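# Sort loose seals into bins by size with two arms

## Task

Put each loose seal into the bin that matches its size. A seal counts only if it rests in its bin by itself at the end, not held there by the robot; finish by releasing everything and moving the grippers away.

## Robot and tools

Robot: two arms, left_arm and right_arm, each ending in a two-finger gripper. Everything is expressed in one scene frame. Its origin sits on the table top midway between the arms, +z is up, +x reaches out over the table, and left_arm is mounted on the +y side. The names left and right refer to the arms, not to image sides. A gripper's fingers point along its own +z axis and close along its own y axis. end_effector_position is the point between the finger pads, roughly 1 cm short of the tips.

Row format (shared by execute_actions and move): one flat list of 16 numbers covering both arms, always all 16 even if one arm is idle. Order: left_arm x, y, z, qw, qx, qy, qz, opening, then right_arm x, y, z, qw, qx, qy, qz, opening. x, y, z are an absolute target position in metres in the scene frame; qw..qz are an absolute target orientation quaternion, w first, in the scene frame. opening runs from -1 (closed) to +1 (fully open, 0.094 m); it is a target finger opening, not an offset.

execute_actions(actions): a list of up to 15 actions, each a list of 1 to 15 rows. Each row is applied for one control step of 1/30 s; an action lasts 15 steps, and if it has fewer rows the last row is repeated. An empty list just returns the current state and images. For each arm, a target may be no more than 0.6 m from that gripper's current position along any of the gripper's own axes, or the action is rejected for both arms; if the first action fails this against the latest reported state, or any action is malformed, the whole call does nothing. Each step the command is clipped to within 70 mm and 16 degrees of the measured pose, so long reaches need several actions. To keep an arm's orientation steady, repeat the same quaternion every row rather than copying a drifted one from results. For an arm meant to stay still, resend its last reported full pose and its intended opening.

move(target, speed, blocking): target is one 16-number row as above (absolute poses). Both grippers travel straight lines that finish together, lasting 0.5 to 10 s (cut off at 10 s). speed is the path top speed in m/s, 0.002 to 0.5, default 0.25; rotation is capped at twice that in rad/s. Opening is applied at the start. Paths ignore obstacles and the other arm, and grippers may lag, drift, or overshoot speed near full arm extension. Faster moves and targets set deeper past a contact hit and press harder. blocking=false returns after 0.5 s while motion continues; then use wait or stop before sending new actions or moves. The result adds a move: line with the ending (done, off_target, moving, held, fault) and limits (paced = pose clipped; held = a check blocked some steps, after which the arm may jump faster), plus each gripper's distance from its target.

wait(seconds): 0 to 10 s, arms hold their last command; returns early if a running move ends. stop(): brakes a running move (needs stopping room; fingers keep moving). zoom_image(camera, region): region [x0, y0, x1, y1] in pixels, top-left origin, max 504x504, on cam_head_left, cam_head_right, cam_left_wrist or cam_right_wrist, all 504x504 (head cameras pinhole, wrist cameras fisheye). finished_scene(scene): ends scene 1 or 2 irreversibly and reports success; the next scene's task arrives in its result. Answering without a tool call ends everything.

Reading results: a state line per arm gives gripper position and quaternion; printed positions can be off, more at long reach, and motions often stop a centimetre or more short, usually low. Hand target lines show where the controller is heading. grip_measured is the measured opening on the command scale (last Joint positions value is metres); each gripper may read up to about 1 mm off. To hold something, command about 0.03 below grip_measured; less for a gentler grip. Finger force tops out around 50 to 62 N per pad, lower for parts under about 2 mm thick. A pose unreachable line means the clearance check altered or blocked that arm's command. MOTOR HOT appears from 85 °C; at 100 °C an OVER-TEMPERATURE FAULT drops that arm until it cools. FAULT lines mean an arm stopped.

Joint ranges (rad): waist -2.880..2.880, shoulder 0..3.142, elbow 0..3.019, wrist pitch -1.693..1.571, wrist yaw -1.571..1.571, wrist roll -2.094..2.094.

Avoid: pushing anything off the table (fails the scene), dropping or slamming parts, hard presses, letting the arms collide or press on each other. Occasional external tugs on held parts or pushes on loose ones can happen. Time keeps running while replies are composed, with the robot holding its last command; holding loads heats motors.

Each tool is called after "Emit:" as a command line: name --argument value for each argument, lists and objects as JSON in quotes; but a table of rows of numbers goes row by row, as --pt "numbers of a row", without its own name.

## Session

Emit:
execute_actions --actions '[]'

Scene clock: 0.00 s.
left_arm: end_effector_position=(+0.5366, +0.4623, +0.2101) grip_measured=+1.000 end_effector_quat_wxyz=(-0.025, +0.714, -0.700, -0.017) | right_arm: end_effector_position=(+0.5143, -0.1076, +0.2319) grip_measured=+1.000 end_effector_quat_wxyz=(+0.715, -0.088, +0.694, -0.020)
Joint positions: left_arm=[ 0.097  1.853  1.801 -1.497 -0.057 -1.391  0.094] | right_arm=[ 0.558  1.556  0.719  0.863  0.501 -0.165  0.094]
Joint velocities: left_arm=[ 0.005 -0.005  0.012  0.007  0.022  0.007  0.   ] | right_arm=[-0.005  0.015  0.002 -0.012 -0.007  0.022  0.   ]
Motor temperatures (°C, as the motors report them): left_arm=[26 27 26 24 23 23] | right_arm=[24 24 23 27 26 24]
Hand target (left_arm): +0.544, +0.464, +0.227; -0.042, +0.714, -0.699, -0.006
Hand target (right_arm): +0.519, -0.104, +0.244; +0.723, -0.082, +0.685, -0.015

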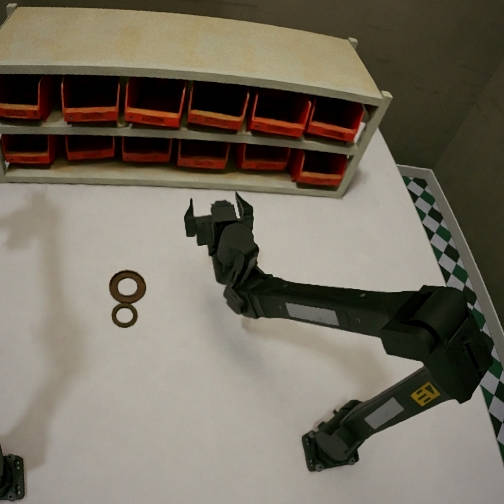

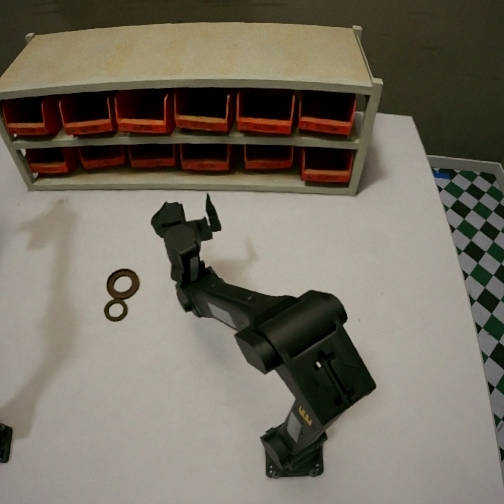

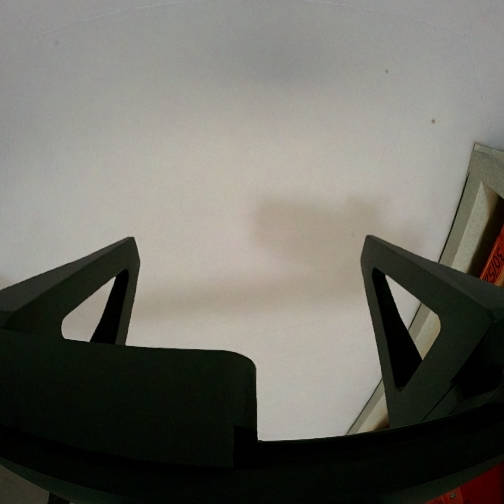

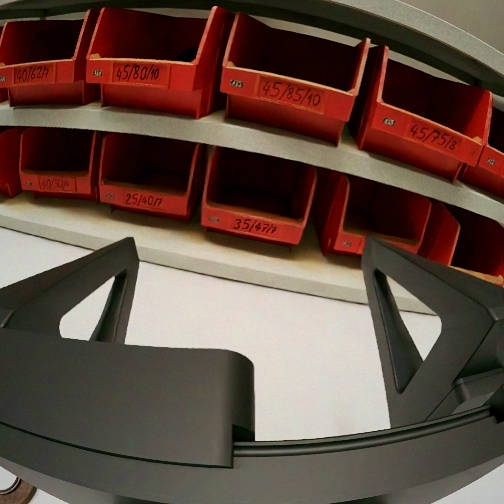

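Emit:
zoom_image --camera "cam_head_left" --region '[80, 250, 180, 350]'

Emit:
zoom_image --camera "cam_head_right" --region '[0, 70, 200, 200]'

Emit:
zoom_image --camera "cam_head_right" --region '[190, 70, 390, 200]'

Emit:
zoom_image --camera "cam_right_wrist" --region '[0, 0, 260, 260]'

Region (80, 250, 180, 350) of cam_head_left's 504x504 image, scaled by 5.040, with more detail than that image has.

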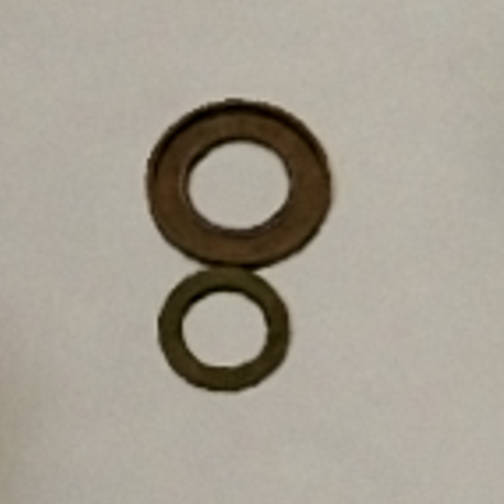

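Region (0, 70, 200, 200) of cam_head_right's 504x504 image, scaled by 2.520, with more detail than that image has; it fills the top 328 rows of this view, and the rest is white.

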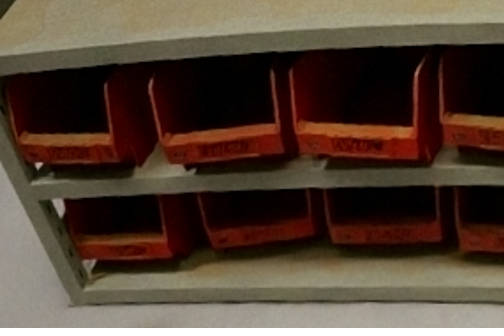

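Region (190, 70, 390, 200) of cam_head_right's 504x504 image, scaled by 2.520, with more detail than that image has; it fills the top 328 rows of this view, and the rest is white.

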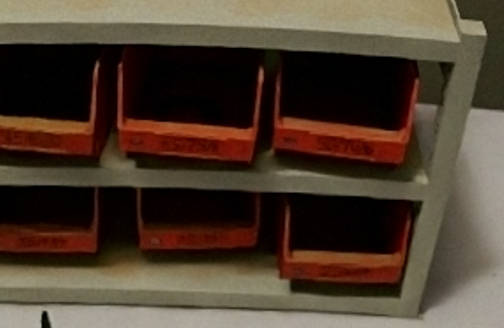

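Region (0, 0, 260, 260) of cam_right_wrist's 504x504 image, scaled by 1.938, with more detail than that image has.

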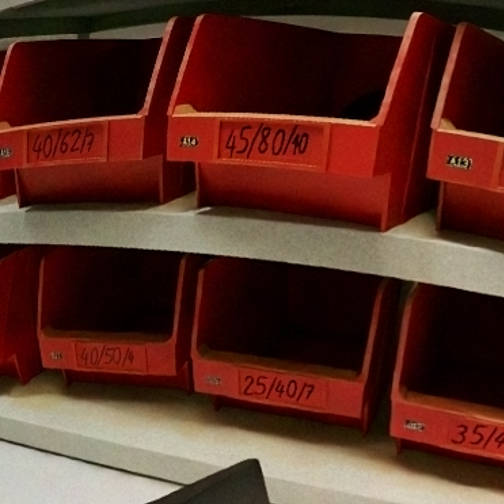

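Emit:
move --target '[0.36,0.16,0.26,0,0,1,0,1,0.45,-0.32,0.2,0.707,0,0.707,0,1]' --speed 0.35

Scene clock: 6.40 s.
left_arm: end_effector_position=(+0.3622, +0.1552, +0.2492) grip_measured=+1.000 end_effector_quat_wxyz=(-0.003, -0.007, +1.000, -0.006) | right_arm: end_effector_position=(+0.4488, -0.3206, +0.1909) grip_measured=+1.000 end_effector_quat_wxyz=(+0.696, -0.006, +0.718, -0.006)
Joint positions: left_arm=[-0.534  1.469  1.419 -1.52   0.012 -0.445  0.094] | right_arm=[ 0.094  1.307  0.336  0.939  0.135 -0.013  0.094]
Joint velocities: left_arm=[-0.015  0.005  0.002 -0.007  0.081  0.022  0.   ] | right_arm=[-0.005 -0.005 -0.007 -0.002 -0.037  0.007  0.   ]
Motor temperatures (°C, as the motors report them): left_arm=[26 27 27 24 23 23] | right_arm=[24 24 23 27 26 24]
Hand target (left_arm): +0.356, +0.159, +0.259; +0.003, +0.000, +1.000, -0.009
Hand target (right_arm): +0.449, -0.322, +0.202; +0.708, -0.002, +0.706, -0.002
Off the commanded pose (left_arm): 0.012 m, 1 deg.
Off the commanded pose (right_arm): 0.009 m, 2 deg.
move: off_target (left_arm)

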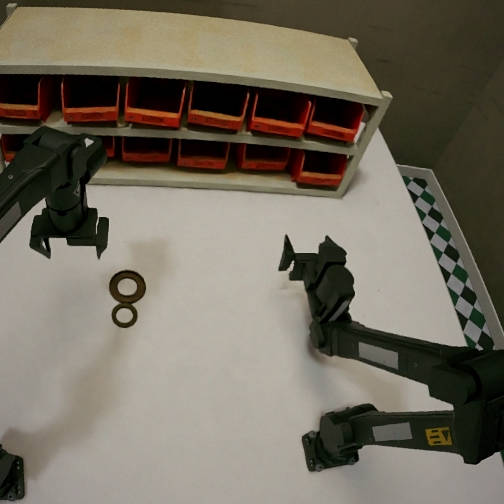

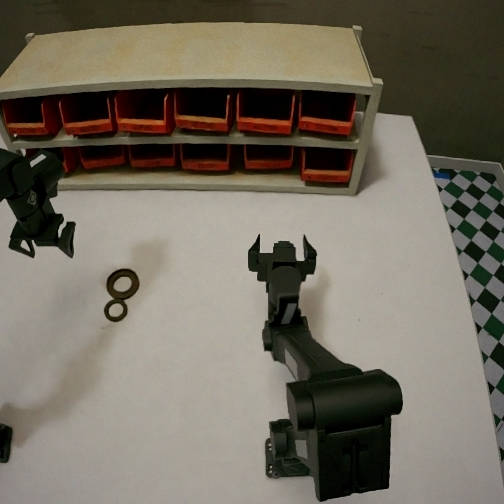

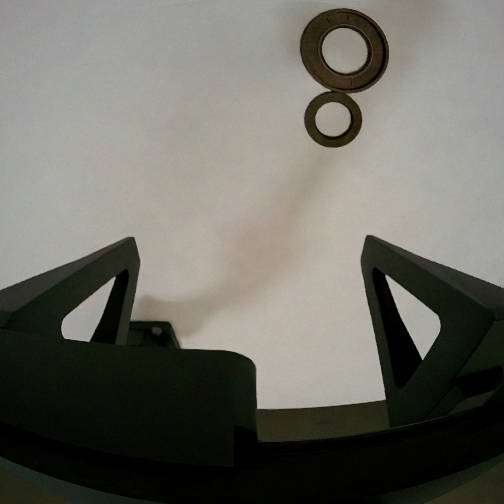

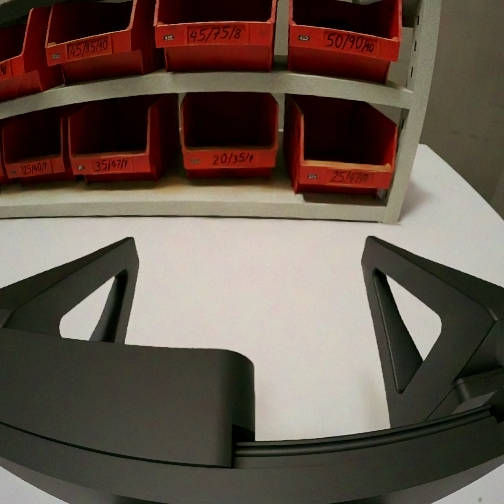

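Emit:
move --target '[0.382,0.07,0.07,0,0,1,0,1,0.5,-0.40,0.29,0.707,0,0.707,0,1]' --speed 0.3

Scene clock: 15.63 s.
left_arm: end_effector_position=(+0.3801, +0.0695, +0.0664) grip_measured=+1.000 end_effector_quat_wxyz=(-0.010, +0.007, +1.000, +0.002) | right_arm: end_effector_position=(+0.4883, -0.4009, +0.2681) grip_measured=+1.000 end_effector_quat_wxyz=(+0.695, -0.002, +0.719, -0.003)
Joint positions: left_arm=[-0.68   1.753  1.266 -1.103  0.007 -0.563  0.094] | right_arm=[-0.175  1.176  0.532  0.609 -0.132 -0.011  0.094]
Joint velocities: left_arm=[ 0.005 -0.015 -0.002  0.007 -0.037 -0.081  0.   ] | right_arm=[-0.024 -0.005 -0.002 -0.022 -0.022  0.007  0.   ]
Motor temperatures (°C, as the motors report them): left_arm=[26 27 27 24 23 23] | right_arm=[24 24 24 27 26 24]
Hand target (left_arm): +0.383, +0.067, +0.070; -0.001, -0.000, +1.000, -0.002
Hand target (right_arm): +0.497, -0.402, +0.291; +0.707, -0.001, +0.707, -0.001
Off the commanded pose (left_arm): 0.004 m, 1 deg.
Off the commanded pose (right_arm): 0.025 m, 2 deg.
move: off_target (right_arm)

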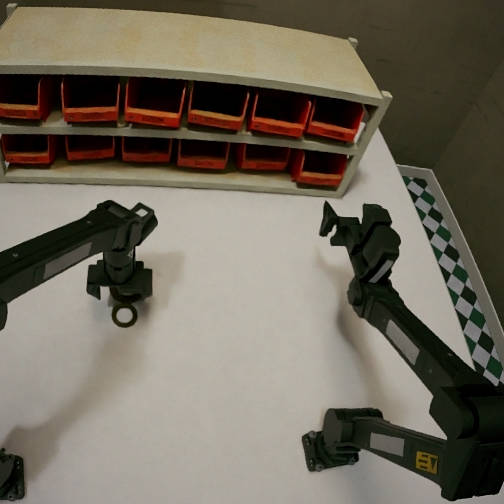

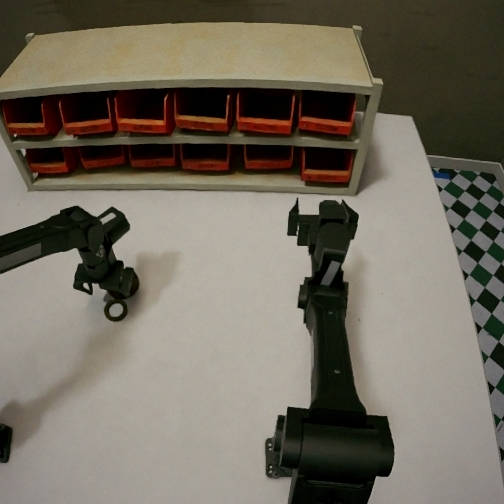

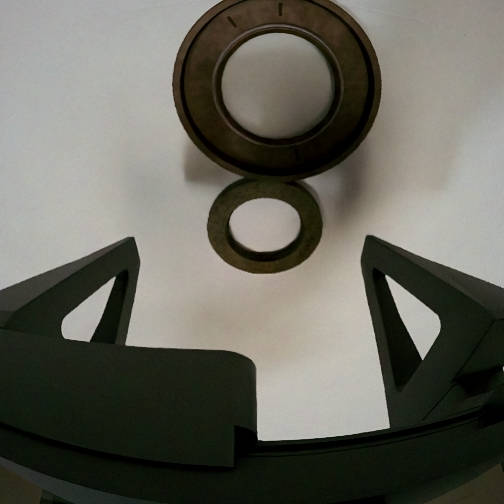

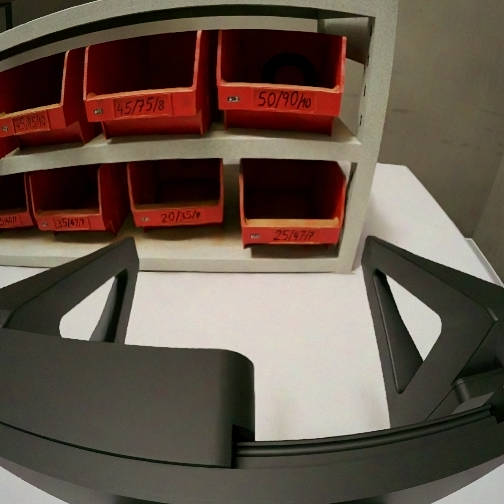

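Emit:
move --target '[0.355,0.062,0.04,0.462,0,0.887,0,0.8,0.40,-0.2,0.12,0.383,0,0.924,0,0]' --speed 0.3

Emit:
move --target '[0.358,0.062,0.018,0.462,0,0.887,0,0.8,0.40,-0.2,0.12,0.383,0,0.924,0,0]' --speed 0.05

Scene clock: 22.30 s.
left_arm: end_effector_position=(+0.3544, +0.0614, +0.0487) grip_measured=+0.802 end_effector_quat_wxyz=(+0.459, -0.014, +0.888, -0.004) | right_arm: end_effector_position=(+0.3865, -0.2036, +0.0997) grip_measured=+0.001 end_effector_quat_wxyz=(+0.367, -0.001, +0.930, -0.005)
Joint positions: left_arm=[-0.952  1.575  0.645  0.105 -0.664 -0.613  0.085] | right_arm=[ 0.486  1.222  0.587 -0.261  0.358  0.399  0.047]
Joint velocities: left_arm=[-0.005 -0.005  0.002 -0.002 -0.051  0.007  0.   ] | right_arm=[-0.005  0.005 -0.007  0.002  0.037  0.022 -0.001]
Motor temperatures (°C, as the motors report them): left_arm=[26 28 27 24 23 23] | right_arm=[24 24 25 27 26 24]
Hand target (left_arm): +0.353, +0.060, +0.042; +0.460, -0.006, +0.888, -0.000
Hand target (right_arm): +0.402, -0.195, +0.118; +0.380, +0.007, +0.925, +0.003
Off the commanded pose (left_arm): 0.009 m, 2 deg.
Off the commanded pose (right_arm): 0.025 m, 2 deg.
move: off_target (right_arm)

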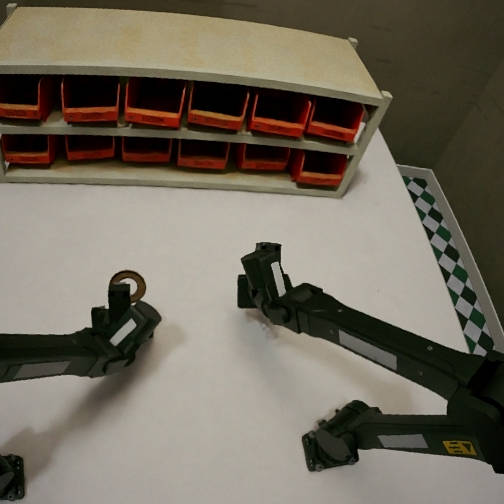

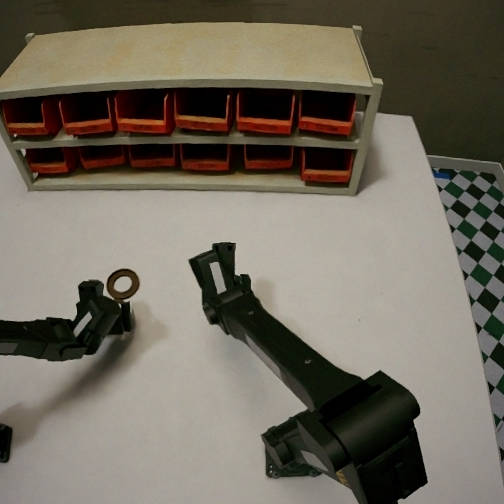

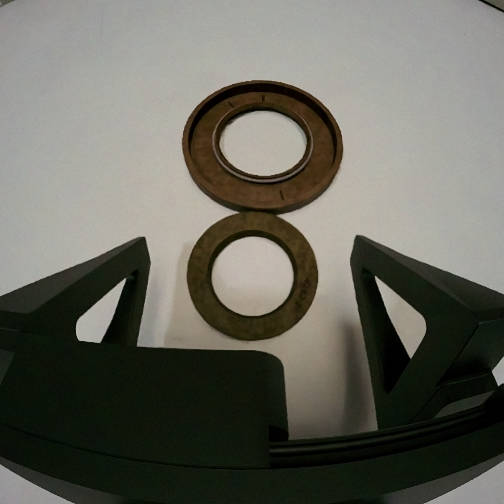

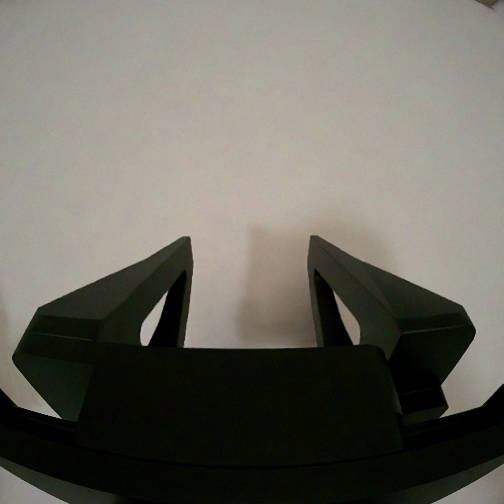

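Scene clock: 23.20 s.
left_arm: end_effector_position=(+0.3567, +0.0579, +0.0240) grip_measured=+0.802 end_effector_quat_wxyz=(+0.463, -0.004, +0.887, -0.005) | right_arm: end_effector_position=(+0.3868, -0.2042, +0.0997) grip_measured=+0.001 end_effector_quat_wxyz=(+0.367, -0.004, +0.930, -0.007)
Joint positions: left_arm=[-0.952  1.657  0.634  0.213 -0.66  -0.587  0.085] | right_arm=[ 0.484  1.222  0.587 -0.261  0.358  0.39   0.047]
Joint velocities: left_arm=[-0.005 -0.005 -0.002 -0.017 -0.037  0.037  0.   ] | right_arm=[-0.005 -0.015 -0.012 -0.012  0.066 -0.051  0.   ]
Motor temperatures (°C, as the motors report them): left_arm=[26 28 27 24 23 23] | right_arm=[24 24 25 27 26 24]
Hand target (left_arm): +0.358, +0.062, +0.018; +0.462, -0.000, +0.887, +0.000
Hand target (right_arm): +0.399, -0.201, +0.120; +0.383, -0.000, +0.924, +0.000
Off the commanded pose (left_arm): 0.007 m, 1 deg.
Off the commanded pose (right_arm): 0.025 m, 2 deg.
move: off_target (right_arm)

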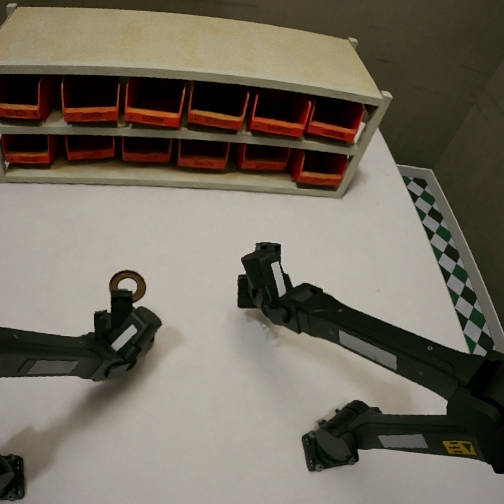

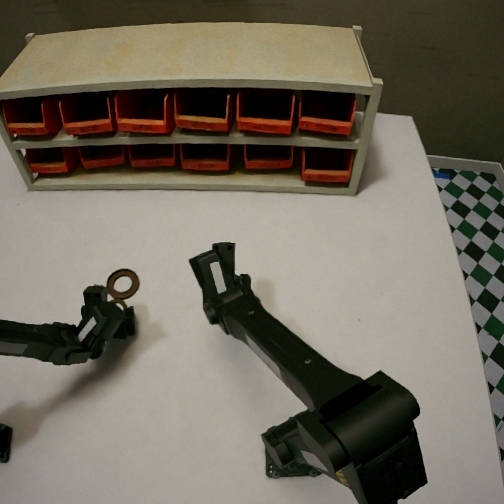

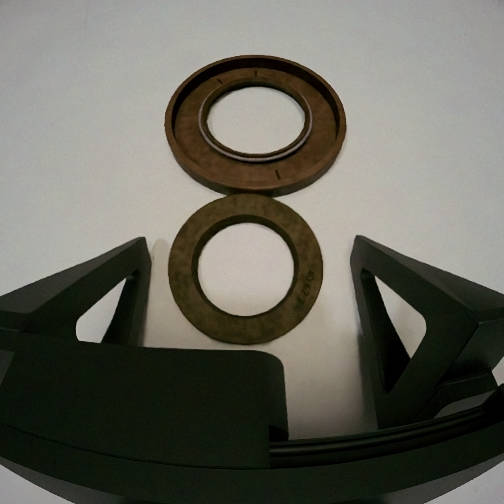

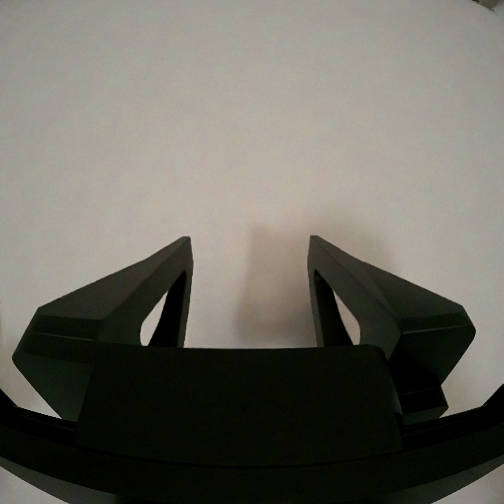

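Emit:
zoom_image --camera "cam_left_wrist" --region '[150, 180, 350, 350]'

Emit:
move --target '[0.355,0.064,0.006,0.462,0,0.887,0,0.6,0.40,-0.2,0.12,0.383,0,0.924,0,0]' --speed 0.03

Emit:
move --target '[0.355,0.064,0.006,0.462,0,0.887,0,0.27,0.40,-0.2,0.12,0.383,0,0.924,0,0]' --speed 0.03

Region (150, 180, 350, 350) of cam_left_wrist's 504x504 image, scaled by 2.520, with more detail than that image has; it fills the top 428 rows of this view, and the rest is white.

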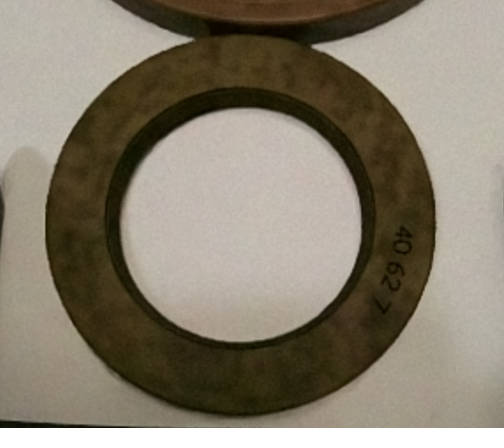

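Scene clock: 26.43 s.
left_arm: end_effector_position=(+0.3582, +0.0572, +0.0233) grip_measured=+0.602 end_effector_quat_wxyz=(+0.472, -0.006, +0.881, -0.010) | right_arm: end_effector_position=(+0.3868, -0.2042, +0.0997) grip_measured=+0.001 end_effector_quat_wxyz=(+0.367, -0.004, +0.930, -0.007)
Joint positions: left_arm=[-0.952  1.669  0.626  0.262 -0.665 -0.578  0.075] | right_arm=[ 0.484  1.222  0.587 -0.261  0.358  0.389  0.047]
Joint velocities: left_arm=[ 0.005 -0.005 -0.012  0.012 -0.022  0.066 -0.001] | right_arm=[-0.015 -0.005  0.007 -0.002  0.051 -0.022  0.001]
Motor temperatures (°C, as the motors report them): left_arm=[26 28 27 24 23 23] | right_arm=[24 24 25 27 26 24]
Hand target (left_arm): +0.355, +0.064, +0.006; +0.462, -0.000, +0.887, -0.000
Hand target (right_arm): +0.399, -0.201, +0.120; +0.383, -0.000, +0.924, -0.000
Off the commanded pose (left_arm): 0.019 m, 2 deg.
Off the commanded pose (right_arm): 0.025 m, 2 deg.
move: off_target (left_arm, right_arm)

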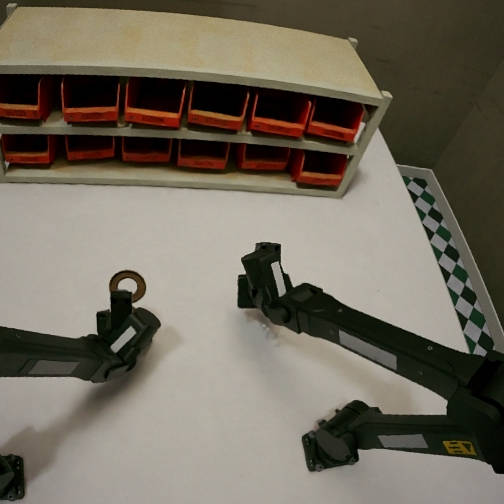

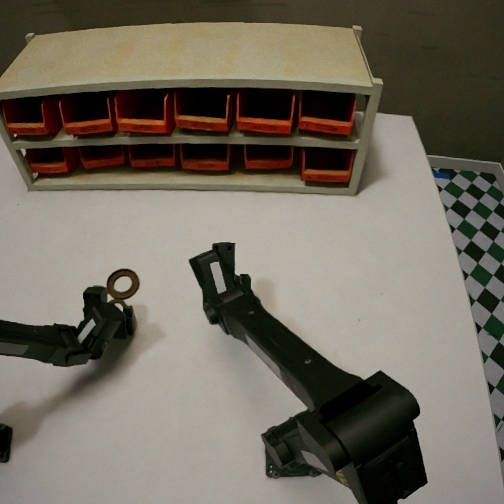

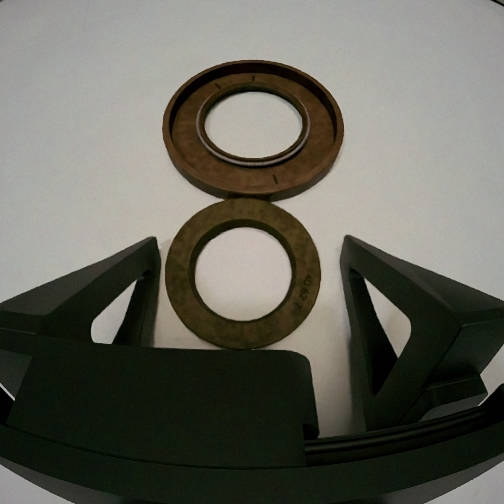

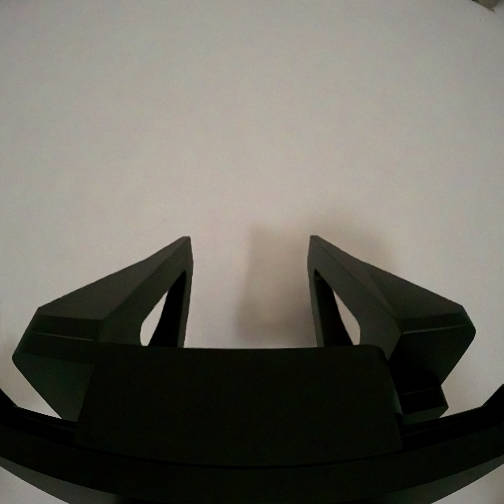

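Scene clock: 27.47 s.
left_arm: end_effector_position=(+0.3582, +0.0578, +0.0230) grip_measured=+0.287 end_effector_quat_wxyz=(+0.472, -0.006, +0.881, -0.009) | right_arm: end_effector_position=(+0.3868, -0.2042, +0.0997) grip_measured=+0.001 end_effector_quat_wxyz=(+0.367, -0.004, +0.930, -0.007)
Joint positions: left_arm=[-0.952  1.669  0.625  0.262 -0.668 -0.578  0.06 ] | right_arm=[ 0.484  1.222  0.587 -0.261  0.358  0.389  0.047]
Joint velocities: left_arm=[-0.005 -0.015 -0.012  0.007  0.051 -0.037  0.   ] | right_arm=[ 0.005  0.005  0.022  0.012  0.037 -0.007 -0.001]
Motor temperatures (°C, as the motors report them): left_arm=[26 28 27 24 23 23] | right_arm=[24 24 25 27 26 24]
Hand target (left_arm): +0.355, +0.064, +0.006; +0.462, +0.000, +0.887, +0.000
Hand target (right_arm): +0.399, -0.201, +0.120; +0.383, -0.000, +0.924, -0.000
Off the commanded pose (left_arm): 0.018 m, 2 deg.
Off the commanded pose (right_arm): 0.025 m, 2 deg.
move: off_target (left_arm, right_arm)

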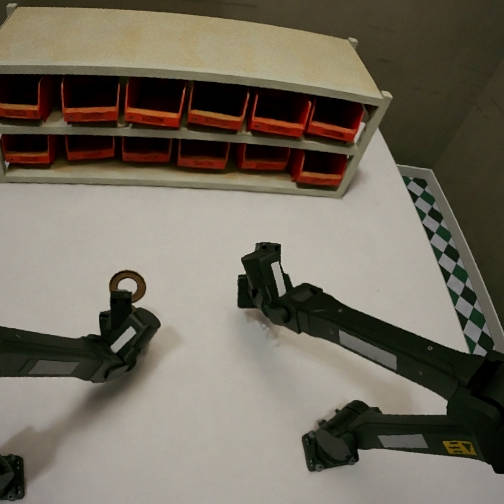

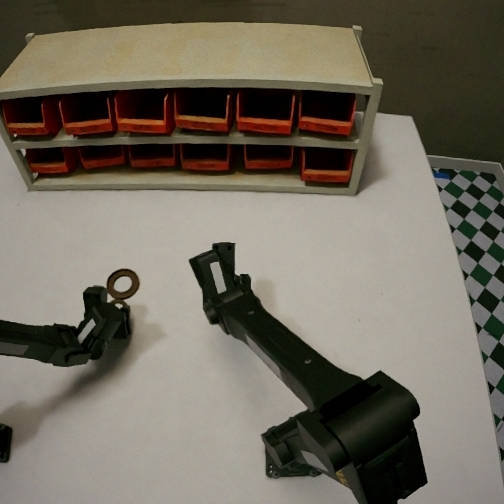

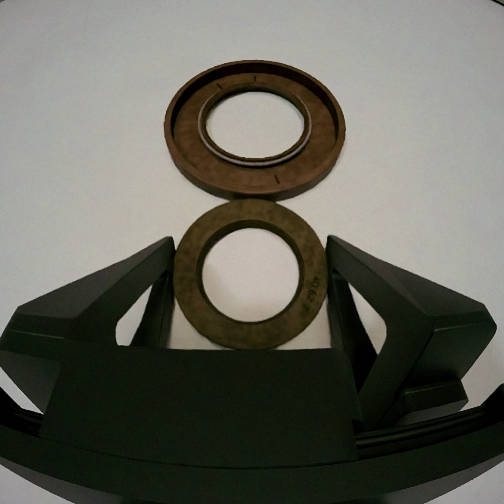

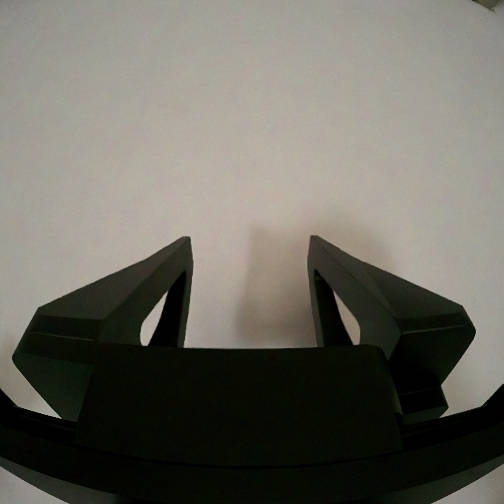

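Emit:
execute_actions --actions '[[[0.355,0.062,0.022,0.462,0,0.887,0,0.45,0.40,-0.2,0.12,0.383,0,0.924,0,0]],[[0.344,0.062,0.02,0.462,0,0.887,0,0.45,0.40,-0.2,0.12,0.383,0,0.924,0,0]],[[0.344,0.062,0.012,0.462,0,0.887,0,0.45,0.40,-0.2,0.12,0.383,0,0.924,0,0]],[[0.344,0.062,0.012,0.462,0,0.887,0,0.26,0.40,-0.2,0.12,0.383,0,0.924,0,0]]]'

Scene clock: 30.70 s.
left_arm: end_effector_position=(+0.3531, +0.0587, +0.0228) grip_measured=+0.280 end_effector_quat_wxyz=(+0.470, -0.007, +0.883, -0.004) | right_arm: end_effector_position=(+0.3868, -0.2042, +0.0997) grip_measured=+0.001 end_effector_quat_wxyz=(+0.367, -0.004, +0.930, -0.007)
Joint positions: left_arm=[-0.962  1.661  0.621  0.239 -0.678 -0.591  0.06 ] | right_arm=[ 0.484  1.222  0.587 -0.261  0.358  0.389  0.047]
Joint velocities: left_arm=[ 0.005  0.005  0.012 -0.007 -0.081  0.022  0.001] | right_arm=[ 0.005 -0.015 -0.007  0.007 -0.037 -0.022 -0.001]
Motor temperatures (°C, as the motors report them): left_arm=[26 27 27 24 23 23] | right_arm=[24 24 26 27 26 24]
Hand target (left_arm): +0.344, +0.062, +0.012; +0.462, +0.000, +0.887, -0.000
Hand target (right_arm): +0.399, -0.201, +0.120; +0.383, -0.000, +0.924, -0.000
Off the commanded pose (left_arm): 0.015 m, 1 deg.
Off the commanded pose (right_arm): 0.025 m, 2 deg.

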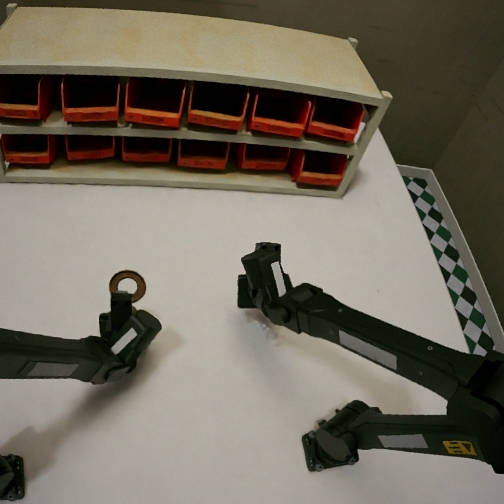

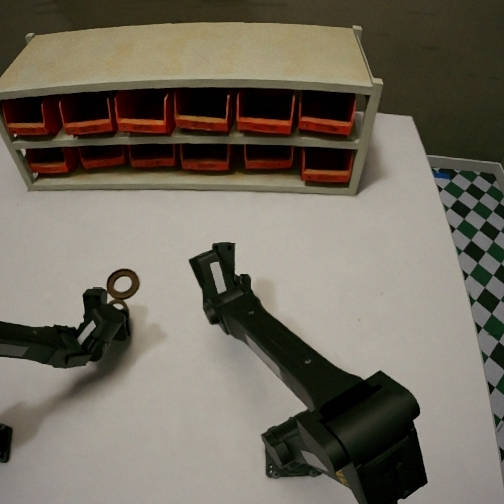

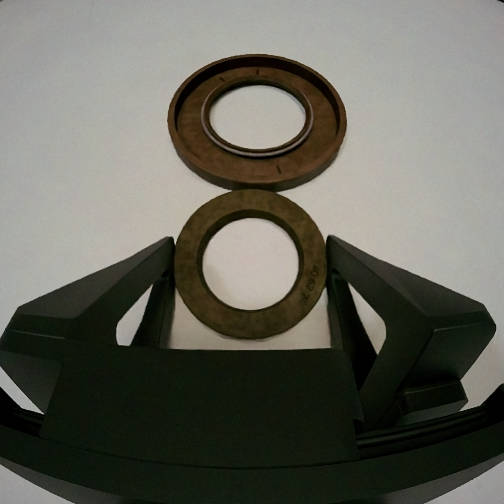

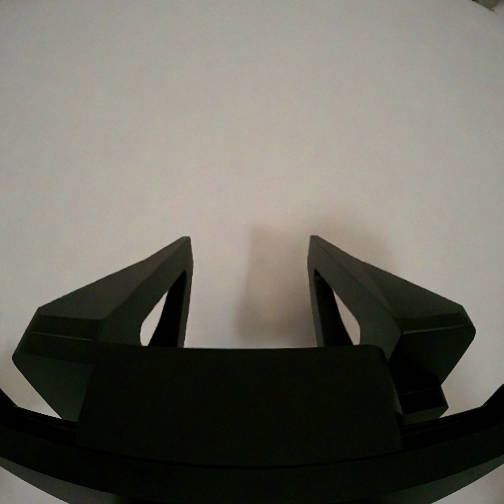

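Emit:
move --target '[0.36,0.12,0.15,0.462,0,0.887,0,0.25,0.40,-0.2,0.12,0.383,0,0.924,0,1]' --speed 0.2

Emit:
move --target '[0.62,0.24,0.36,0.574,0,0.819,0,0.25,0.42,0.0,0.09,0.383,0,0.924,0,1]'

Scene clock: 33.70 s.
left_arm: end_effector_position=(+0.3503, +0.1291, +0.1344) grip_measured=+0.280 end_effector_quat_wxyz=(+0.453, +0.000, +0.892, +0.008) | right_arm: end_effector_position=(+0.3868, -0.2042, +0.0997) grip_measured=+1.000 end_effector_quat_wxyz=(+0.367, -0.004, +0.930, -0.007)
Joint positions: left_arm=[-0.822  1.225  0.605 -0.159 -0.574 -0.474  0.06 ] | right_arm=[ 0.484  1.222  0.587 -0.261  0.358  0.389  0.094]
Joint velocities: left_arm=[-0.005 -0.015 -0.007 -0.012  0.022 -0.037  0.001] | right_arm=[ 0.015 -0.005  0.002 -0.017 -0.022  0.022  0.   ]
Motor temperatures (°C, as the motors report them): left_arm=[26 27 27 24 23 23] | right_arm=[24 24 26 27 26 24]
Hand target (left_arm): +0.359, +0.123, +0.152; +0.463, +0.000, +0.886, +0.002
Hand target (right_arm): +0.399, -0.201, +0.120; +0.383, -0.000, +0.924, -0.000
Off the commanded pose (left_arm): 0.020 m, 1 deg.
Off the commanded pose (right_arm): 0.025 m, 2 deg.
move: off_target (left_arm, right_arm)

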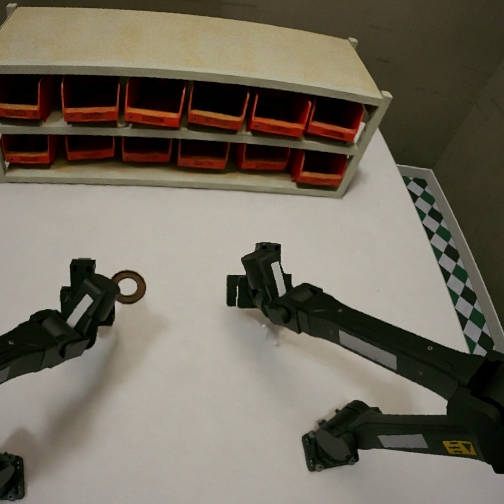

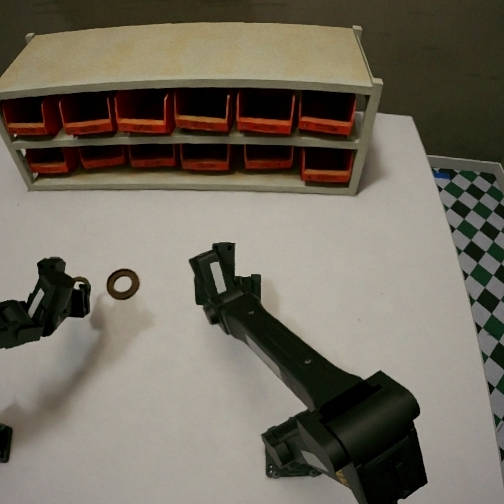

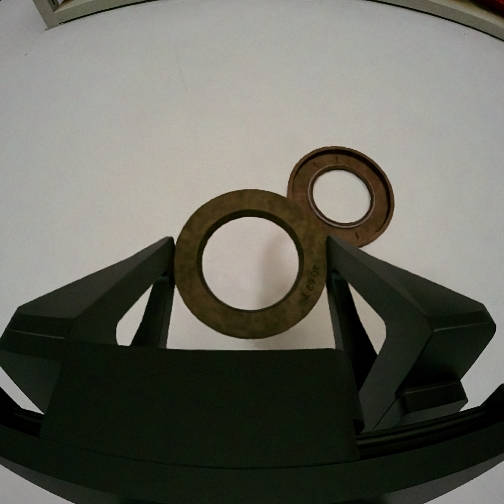

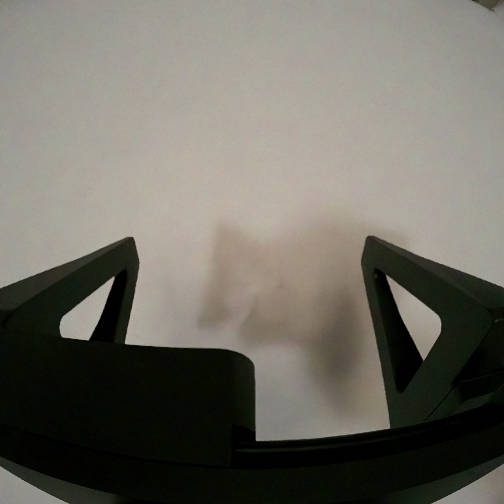

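Scene clock: 35.73 s.
left_arm: end_effector_position=(+0.6028, +0.2437, +0.3373) grip_measured=+0.280 end_effector_quat_wxyz=(+0.560, -0.002, +0.828, +0.006) | right_arm: end_effector_position=(+0.4102, -0.0114, +0.0762) grip_measured=+1.000 end_effector_quat_wxyz=(+0.373, -0.006, +0.928, -0.007)
Joint positions: left_arm=[-0.304  1.445  1.22  -0.165 -0.2   -0.074  0.06 ] | right_arm=[ 0.836  1.643  0.965 -0.349  0.568  0.701  0.094]
Joint velocities: left_arm=[-0.005 -0.015 -0.002 -0.007  0.022 -0.051 -0.   ] | right_arm=[-0.005 -0.005 -0.007 -0.012 -0.051  0.022  0.   ]
Motor temperatures (°C, as the motors report them): left_arm=[26 27 28 24 23 23] | right_arm=[24 24 26 27 26 24]
Hand target (left_arm): +0.616, +0.241, +0.363; +0.575, +0.002, +0.818, +0.006
Hand target (right_arm): +0.420, +0.001, +0.087; +0.381, +0.001, +0.925, +0.001
Off the commanded pose (left_arm): 0.029 m, 2 deg.
Off the commanded pose (right_arm): 0.020 m, 2 deg.
move: off_target (left_arm, right_arm)

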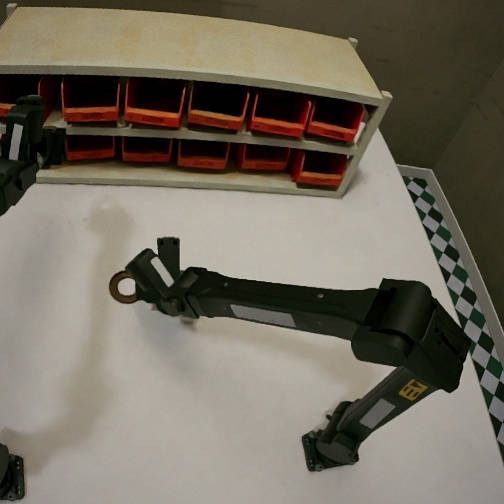

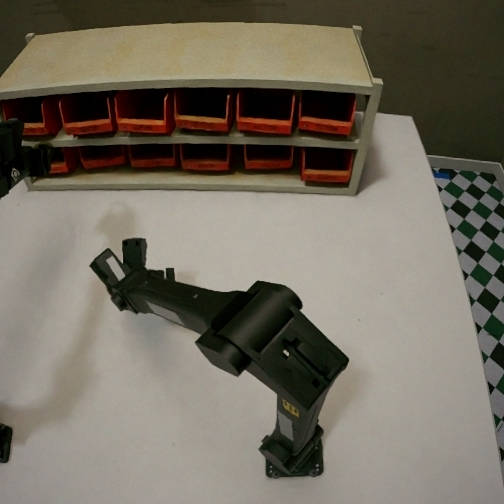

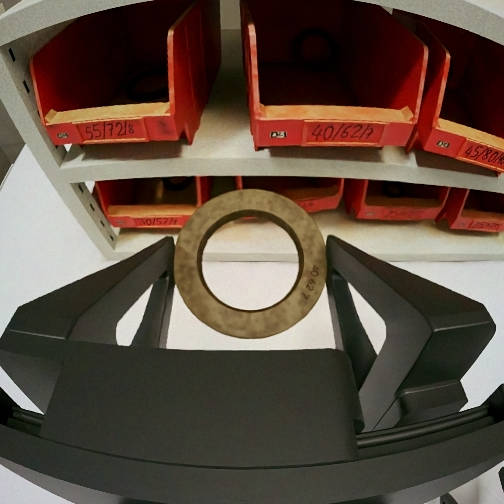

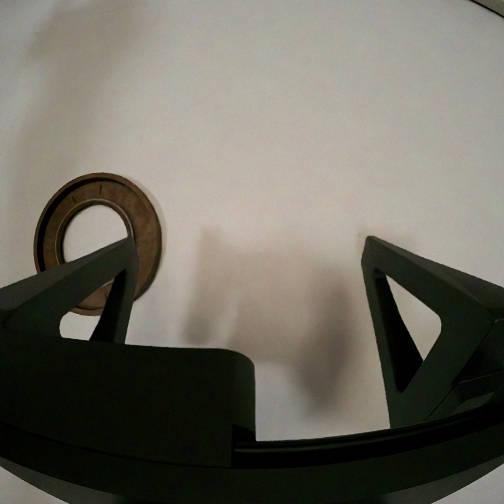

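Emit:
move --target '[0.69,0.172,0.375,0.62,0,0.785,0,0.25,0.435,0.082,0.055,0.383,0,0.924,0,1]' --speed 0.15

Scene clock: 38.60 s.
left_arm: end_effector_position=(+0.6689, +0.1780, +0.3403) grip_measured=+0.280 end_effector_quat_wxyz=(+0.591, +0.006, +0.807, +0.008) | right_arm: end_effector_position=(+0.4276, +0.0683, +0.0456) grip_measured=+1.000 end_effector_quat_wxyz=(+0.376, -0.006, +0.926, -0.007)
Joint positions: left_arm=[-0.395  1.642  1.41  -0.089 -0.285 -0.073  0.06 ] | right_arm=[ 0.909  1.857  1.173 -0.38   0.609  0.774  0.094]
Joint velocities: left_arm=[-0.005 -0.005 -0.002 -0.007 -0.037 -0.007  0.001] | right_arm=[-0.005 -0.005 -0.017  0.002 -0.051 -0.007  0.   ]
Motor temperatures (°C, as the motors report them): left_arm=[26 27 28 24 23 23] | right_arm=[24 24 26 27 26 24]
Hand target (left_arm): +0.684, +0.172, +0.376; +0.620, -0.002, +0.785, -0.001
Hand target (right_arm): +0.435, +0.081, +0.054; +0.382, -0.000, +0.924, +0.000
Off the commanded pose (left_arm): 0.041 m, 4 deg.
Off the commanded pose (right_arm): 0.018 m, 1 deg.
move: off_target (left_arm, right_arm)

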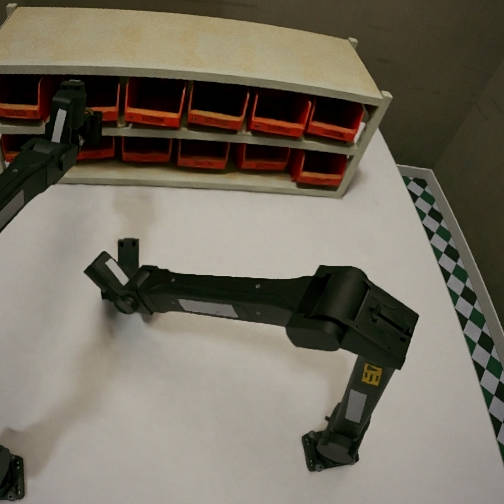

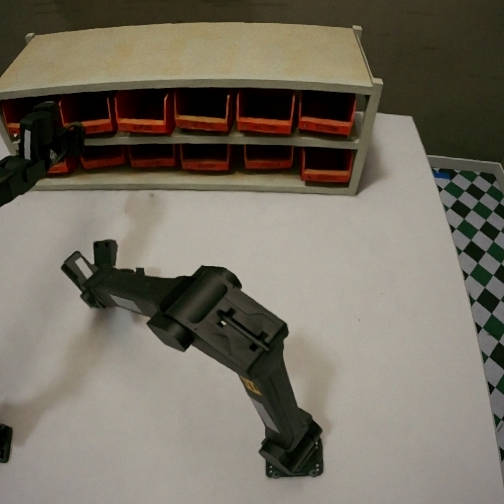

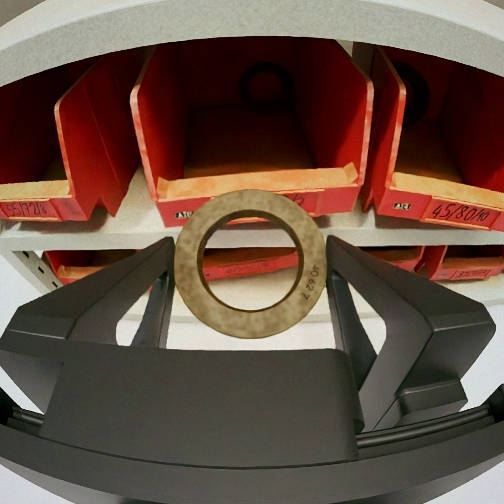

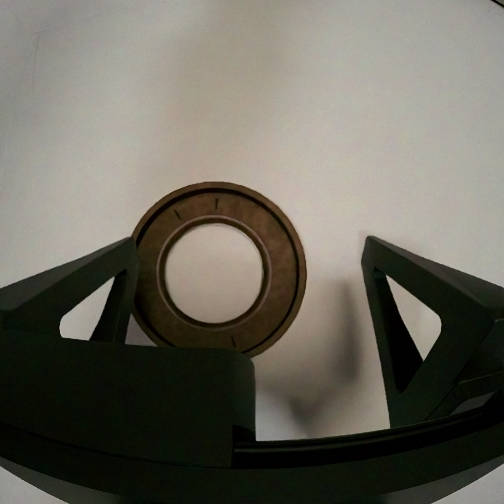

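Emit:
move --target '[0.76,0.168,0.392,0.66,0,0.751,0,0.25,0.427,0.098,0.043,0.383,0,0.924,0,1]' --speed 0.08

Scene clock: 42.07 s.
left_arm: end_effector_position=(+0.7396, +0.1659, +0.3528) grip_measured=+0.280 end_effector_quat_wxyz=(+0.629, +0.003, +0.777, +0.003) | right_arm: end_effector_position=(+0.4202, +0.0822, +0.0368) grip_measured=+1.000 end_effector_quat_wxyz=(+0.377, -0.004, +0.926, -0.007)
Joint positions: left_arm=[-0.381  1.814  1.611 -0.015 -0.273 -0.051  0.06 ] | right_arm=[ 0.936  1.888  1.195 -0.386  0.625  0.806  0.094]
Joint velocities: left_arm=[-0.005 -0.005 -0.007 -0.007 -0.007  0.022  0.001] | right_arm=[-0.015 -0.005 -0.007  0.002  0.037 -0.022  0.   ]
Motor temperatures (°C, as the motors report them): left_arm=[26 28 29 24 23 23] | right_arm=[24 24 26 27 26 24]
Hand target (left_arm): +0.753, +0.168, +0.392; +0.660, -0.001, +0.751, +0.000
Hand target (right_arm): +0.426, +0.098, +0.043; +0.383, -0.000, +0.924, +0.000
Off the commanded pose (left_arm): 0.044 m, 5 deg.
Off the commanded pose (right_arm): 0.018 m, 1 deg.
move: off_target (left_arm, right_arm)

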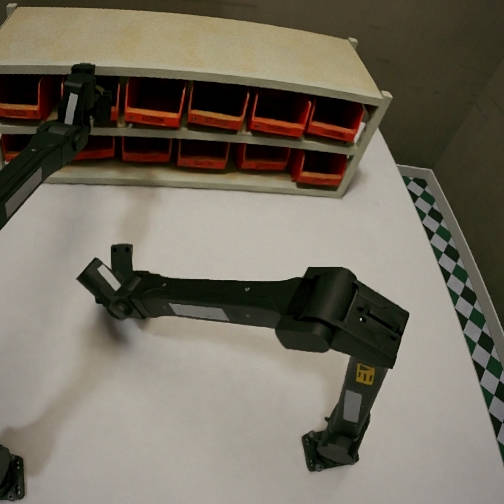

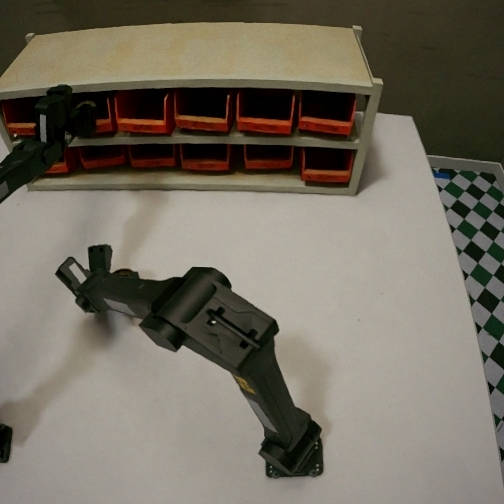

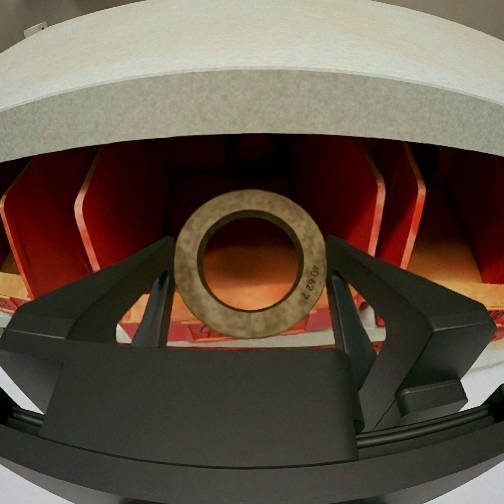

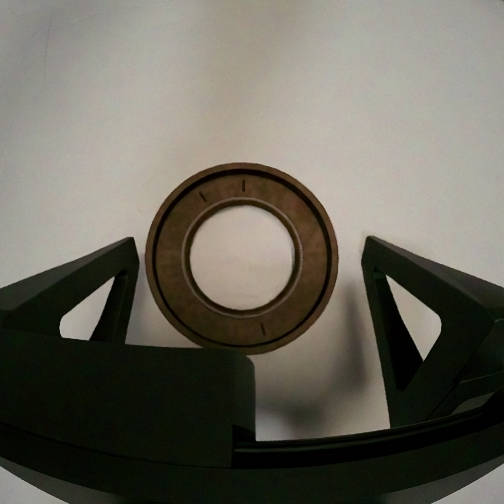

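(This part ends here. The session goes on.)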